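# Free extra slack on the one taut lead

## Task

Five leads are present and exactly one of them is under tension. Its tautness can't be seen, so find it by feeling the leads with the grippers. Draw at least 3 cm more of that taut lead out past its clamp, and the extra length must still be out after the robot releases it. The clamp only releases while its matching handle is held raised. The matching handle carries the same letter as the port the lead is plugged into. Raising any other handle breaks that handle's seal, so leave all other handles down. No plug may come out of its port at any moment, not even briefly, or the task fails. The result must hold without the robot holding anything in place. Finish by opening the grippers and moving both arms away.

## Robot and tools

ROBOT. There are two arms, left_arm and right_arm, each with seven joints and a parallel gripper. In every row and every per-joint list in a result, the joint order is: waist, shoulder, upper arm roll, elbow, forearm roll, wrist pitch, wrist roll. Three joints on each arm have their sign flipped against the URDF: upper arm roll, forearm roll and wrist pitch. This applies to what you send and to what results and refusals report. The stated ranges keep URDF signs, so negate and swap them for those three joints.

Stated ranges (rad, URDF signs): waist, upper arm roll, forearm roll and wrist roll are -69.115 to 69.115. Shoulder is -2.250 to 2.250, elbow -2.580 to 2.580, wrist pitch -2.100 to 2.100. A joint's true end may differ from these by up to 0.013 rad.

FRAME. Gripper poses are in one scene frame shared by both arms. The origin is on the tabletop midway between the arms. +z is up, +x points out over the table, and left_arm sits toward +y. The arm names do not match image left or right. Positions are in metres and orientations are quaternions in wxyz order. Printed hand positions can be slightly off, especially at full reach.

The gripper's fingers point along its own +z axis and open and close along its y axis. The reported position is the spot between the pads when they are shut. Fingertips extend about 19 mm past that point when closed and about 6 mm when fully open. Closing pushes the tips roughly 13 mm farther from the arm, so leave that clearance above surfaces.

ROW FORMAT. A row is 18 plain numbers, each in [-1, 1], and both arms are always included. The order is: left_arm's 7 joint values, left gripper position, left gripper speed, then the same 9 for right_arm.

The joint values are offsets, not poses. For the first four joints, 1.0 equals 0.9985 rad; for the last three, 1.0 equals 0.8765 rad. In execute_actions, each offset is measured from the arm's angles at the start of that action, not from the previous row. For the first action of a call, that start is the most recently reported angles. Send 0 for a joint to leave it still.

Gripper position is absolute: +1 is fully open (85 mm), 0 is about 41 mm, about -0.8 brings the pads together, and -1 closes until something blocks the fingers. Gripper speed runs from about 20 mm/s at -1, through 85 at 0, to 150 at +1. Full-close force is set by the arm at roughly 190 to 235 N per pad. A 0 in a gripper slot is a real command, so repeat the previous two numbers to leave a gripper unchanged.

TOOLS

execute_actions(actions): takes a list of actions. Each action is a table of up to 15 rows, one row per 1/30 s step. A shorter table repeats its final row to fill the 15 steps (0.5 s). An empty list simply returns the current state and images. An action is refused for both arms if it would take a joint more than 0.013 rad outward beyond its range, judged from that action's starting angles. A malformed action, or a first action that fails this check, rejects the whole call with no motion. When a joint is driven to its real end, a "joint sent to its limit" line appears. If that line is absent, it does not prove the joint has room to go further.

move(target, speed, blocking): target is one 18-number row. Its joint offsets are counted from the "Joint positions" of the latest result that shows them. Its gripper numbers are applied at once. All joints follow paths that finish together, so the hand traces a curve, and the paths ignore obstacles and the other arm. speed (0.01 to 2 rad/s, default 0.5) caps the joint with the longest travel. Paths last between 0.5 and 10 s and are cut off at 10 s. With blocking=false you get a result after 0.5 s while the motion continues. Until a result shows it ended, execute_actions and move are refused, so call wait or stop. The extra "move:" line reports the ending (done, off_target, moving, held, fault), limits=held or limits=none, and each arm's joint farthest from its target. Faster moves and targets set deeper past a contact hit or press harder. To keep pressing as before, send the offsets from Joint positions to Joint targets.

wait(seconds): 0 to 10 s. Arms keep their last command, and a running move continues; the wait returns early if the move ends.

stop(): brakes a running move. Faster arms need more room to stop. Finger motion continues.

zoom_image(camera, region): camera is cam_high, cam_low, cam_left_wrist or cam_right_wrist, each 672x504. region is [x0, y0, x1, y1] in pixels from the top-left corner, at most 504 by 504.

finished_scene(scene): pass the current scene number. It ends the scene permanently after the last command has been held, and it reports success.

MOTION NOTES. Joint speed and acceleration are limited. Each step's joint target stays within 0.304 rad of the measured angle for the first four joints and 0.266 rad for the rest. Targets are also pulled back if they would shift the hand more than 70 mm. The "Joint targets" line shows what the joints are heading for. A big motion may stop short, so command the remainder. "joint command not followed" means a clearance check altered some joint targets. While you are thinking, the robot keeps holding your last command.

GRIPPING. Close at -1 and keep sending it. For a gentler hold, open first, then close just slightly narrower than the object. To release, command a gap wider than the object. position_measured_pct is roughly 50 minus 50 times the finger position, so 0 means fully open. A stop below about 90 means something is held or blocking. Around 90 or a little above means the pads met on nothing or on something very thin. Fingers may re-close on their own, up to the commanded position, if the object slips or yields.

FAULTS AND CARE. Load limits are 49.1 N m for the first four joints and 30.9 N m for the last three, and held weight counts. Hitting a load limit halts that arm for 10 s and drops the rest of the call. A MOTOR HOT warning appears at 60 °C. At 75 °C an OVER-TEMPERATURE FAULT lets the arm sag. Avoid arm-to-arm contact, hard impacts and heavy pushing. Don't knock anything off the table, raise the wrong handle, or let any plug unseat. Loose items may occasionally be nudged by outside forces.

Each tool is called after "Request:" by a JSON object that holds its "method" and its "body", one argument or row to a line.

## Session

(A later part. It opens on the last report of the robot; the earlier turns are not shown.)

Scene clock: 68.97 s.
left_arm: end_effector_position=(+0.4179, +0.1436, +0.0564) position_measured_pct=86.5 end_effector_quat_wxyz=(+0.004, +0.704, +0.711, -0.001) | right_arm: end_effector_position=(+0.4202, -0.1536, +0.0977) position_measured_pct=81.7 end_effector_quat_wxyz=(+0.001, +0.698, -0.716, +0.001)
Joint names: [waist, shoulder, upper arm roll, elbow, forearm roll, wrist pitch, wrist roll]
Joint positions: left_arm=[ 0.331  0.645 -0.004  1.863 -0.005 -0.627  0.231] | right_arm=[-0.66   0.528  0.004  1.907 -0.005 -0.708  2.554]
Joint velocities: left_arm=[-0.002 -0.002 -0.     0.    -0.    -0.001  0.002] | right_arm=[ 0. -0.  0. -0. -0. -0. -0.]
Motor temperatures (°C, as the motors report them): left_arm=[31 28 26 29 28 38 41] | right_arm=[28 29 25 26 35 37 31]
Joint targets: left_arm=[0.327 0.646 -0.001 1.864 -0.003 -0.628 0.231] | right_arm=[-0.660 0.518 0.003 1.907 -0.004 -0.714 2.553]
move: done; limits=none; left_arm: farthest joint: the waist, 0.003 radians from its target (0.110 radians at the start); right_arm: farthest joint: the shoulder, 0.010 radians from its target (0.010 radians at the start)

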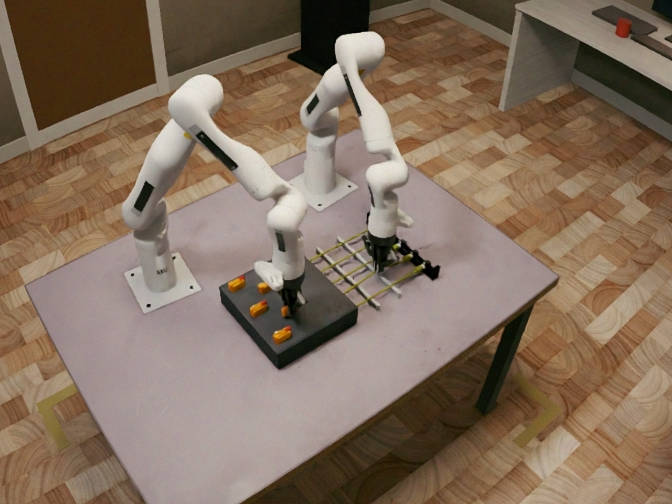

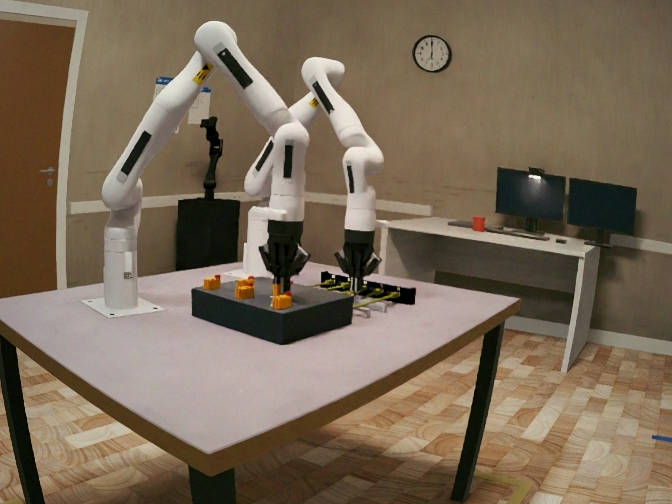

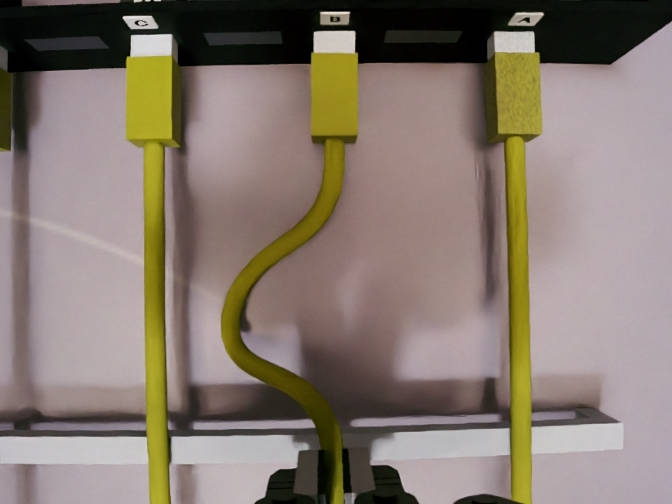

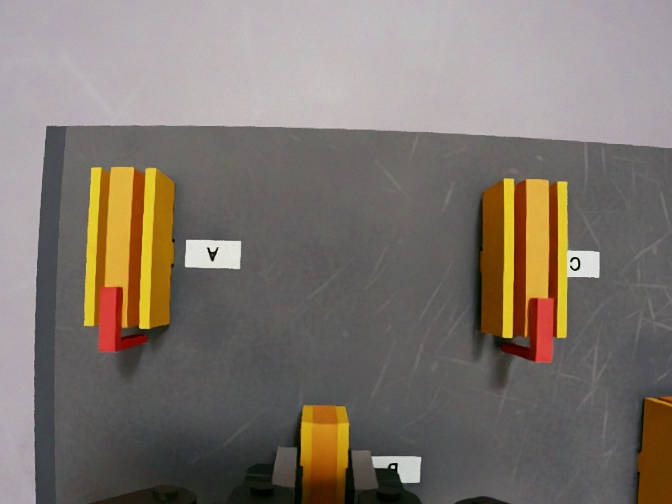

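Request:
{"method": "execute_actions", "body": {
  "actions": [
    [[0,0,0,0,0,0,0,-0.8,0,0,0.017,0,0.013,0,0.038,0,-1,0]],
    [[0,0,0,0,0,0,0,-0.8,0,0,0,0,0,0,0,0,0,0]],
    [[0,0,0,0,0,0,0,-0.3,0,0,-0.08,0,-0.04,0,-0.137,0,0,0]],
    [[0,-0.1,0,-0.025,0,-0.14,0,-0.3,0,0,-0.08,0,-0.04,0,-0.137,0,0,0]],
    [[-0.05,-0.15,0,-0.03,0,-0.2,0,-0.3,0,0.15,-0.08,0,0,0,-0.09,0,0,0]],
    [[-0.05,-0.1,0,0,0,-0.11,0,-0.3,0,0.15,0,0,0,0,0,0,0,0]]
  ]
}}

Scene clock: 79.07 s.
left_arm: end_effector_position=(+0.3856, +0.1886, +0.2154) position_measured_pct=65.1 end_effector_quat_wxyz=(+0.008, +0.670, +0.742, +0.001) | right_arm: end_effector_position=(+0.4384, -0.2753, +0.2031) position_measured_pct=50.0 end_effector_quat_wxyz=(-0.001, -0.586, +0.810, -0.002)
Joint names: [waist, shoulder, upper arm roll, elbow, forearm roll, wrist pitch, wrist roll]
Joint positions: left_arm=[ 0.234  0.299 -0.007  1.807 -0.007 -1.021  0.231] | right_arm=[-0.366  0.308  0.004  1.84  -0.006 -0.994  2.555]
Joint velocities: left_arm=[-0.006 -0.01   0.001  0.002  0.001  0.001 -0.001] | right_arm=[ 0.023  0.     0.     0.001 -0.    -0.     0.   ]
Motor temperatures (°C, as the motors report them): left_arm=[31 29 26 29 28 38 41] | right_arm=[28 29 25 26 35 37 31]
Joint targets: left_arm=[0.234 0.298 -0.007 1.807 -0.007 -1.021 0.231] | right_arm=[-0.364 0.308 0.004 1.840 -0.006 -0.994 2.555]

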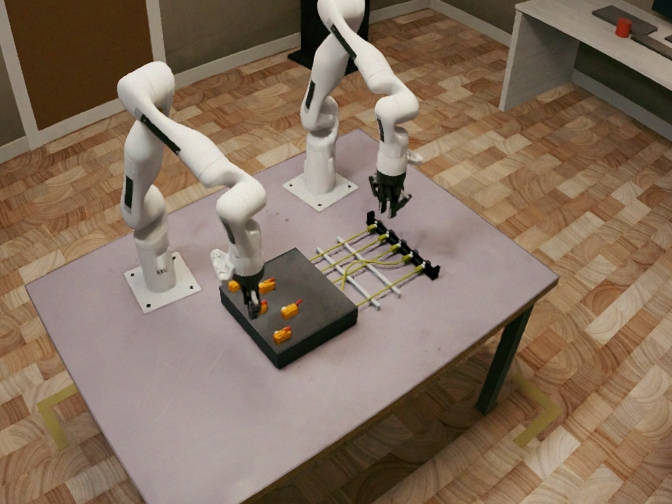

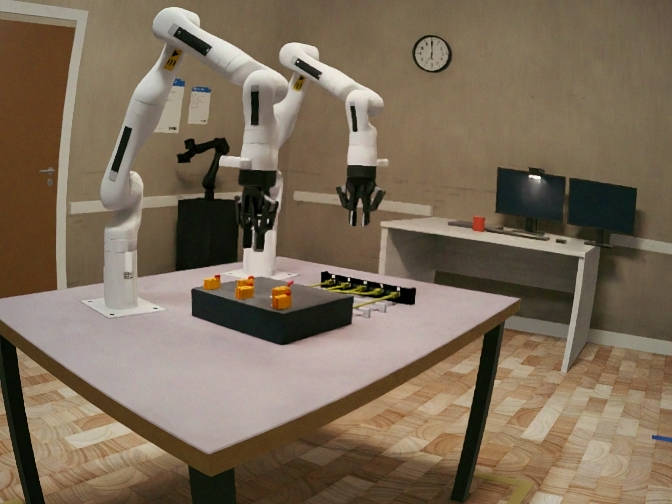

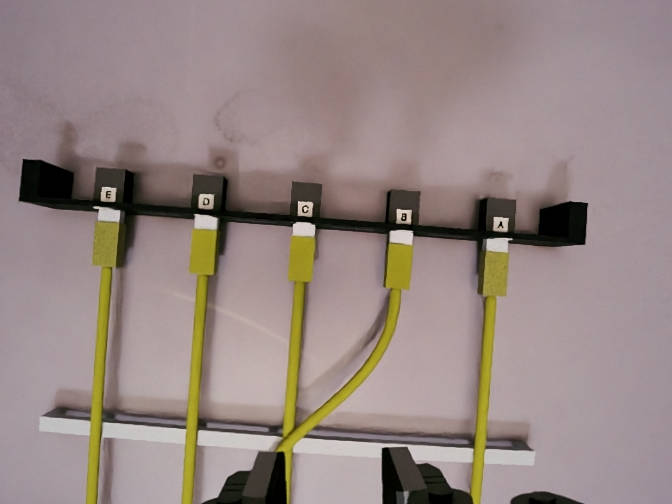

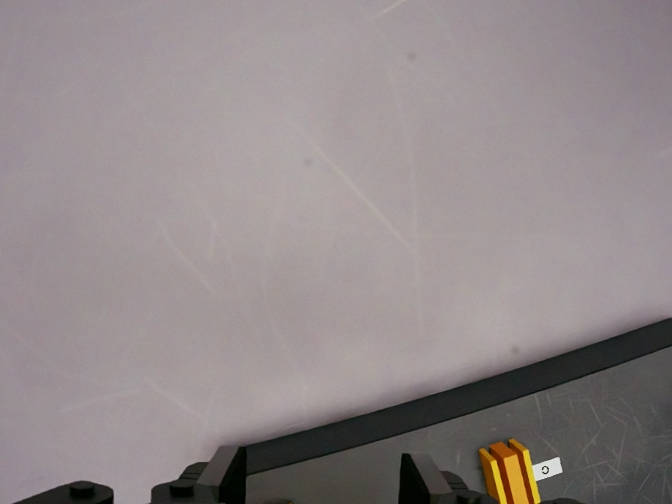

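Request:
{"method": "finished_scene", "body": {
  "scene": 2
}}

The scene is finished: the task was done.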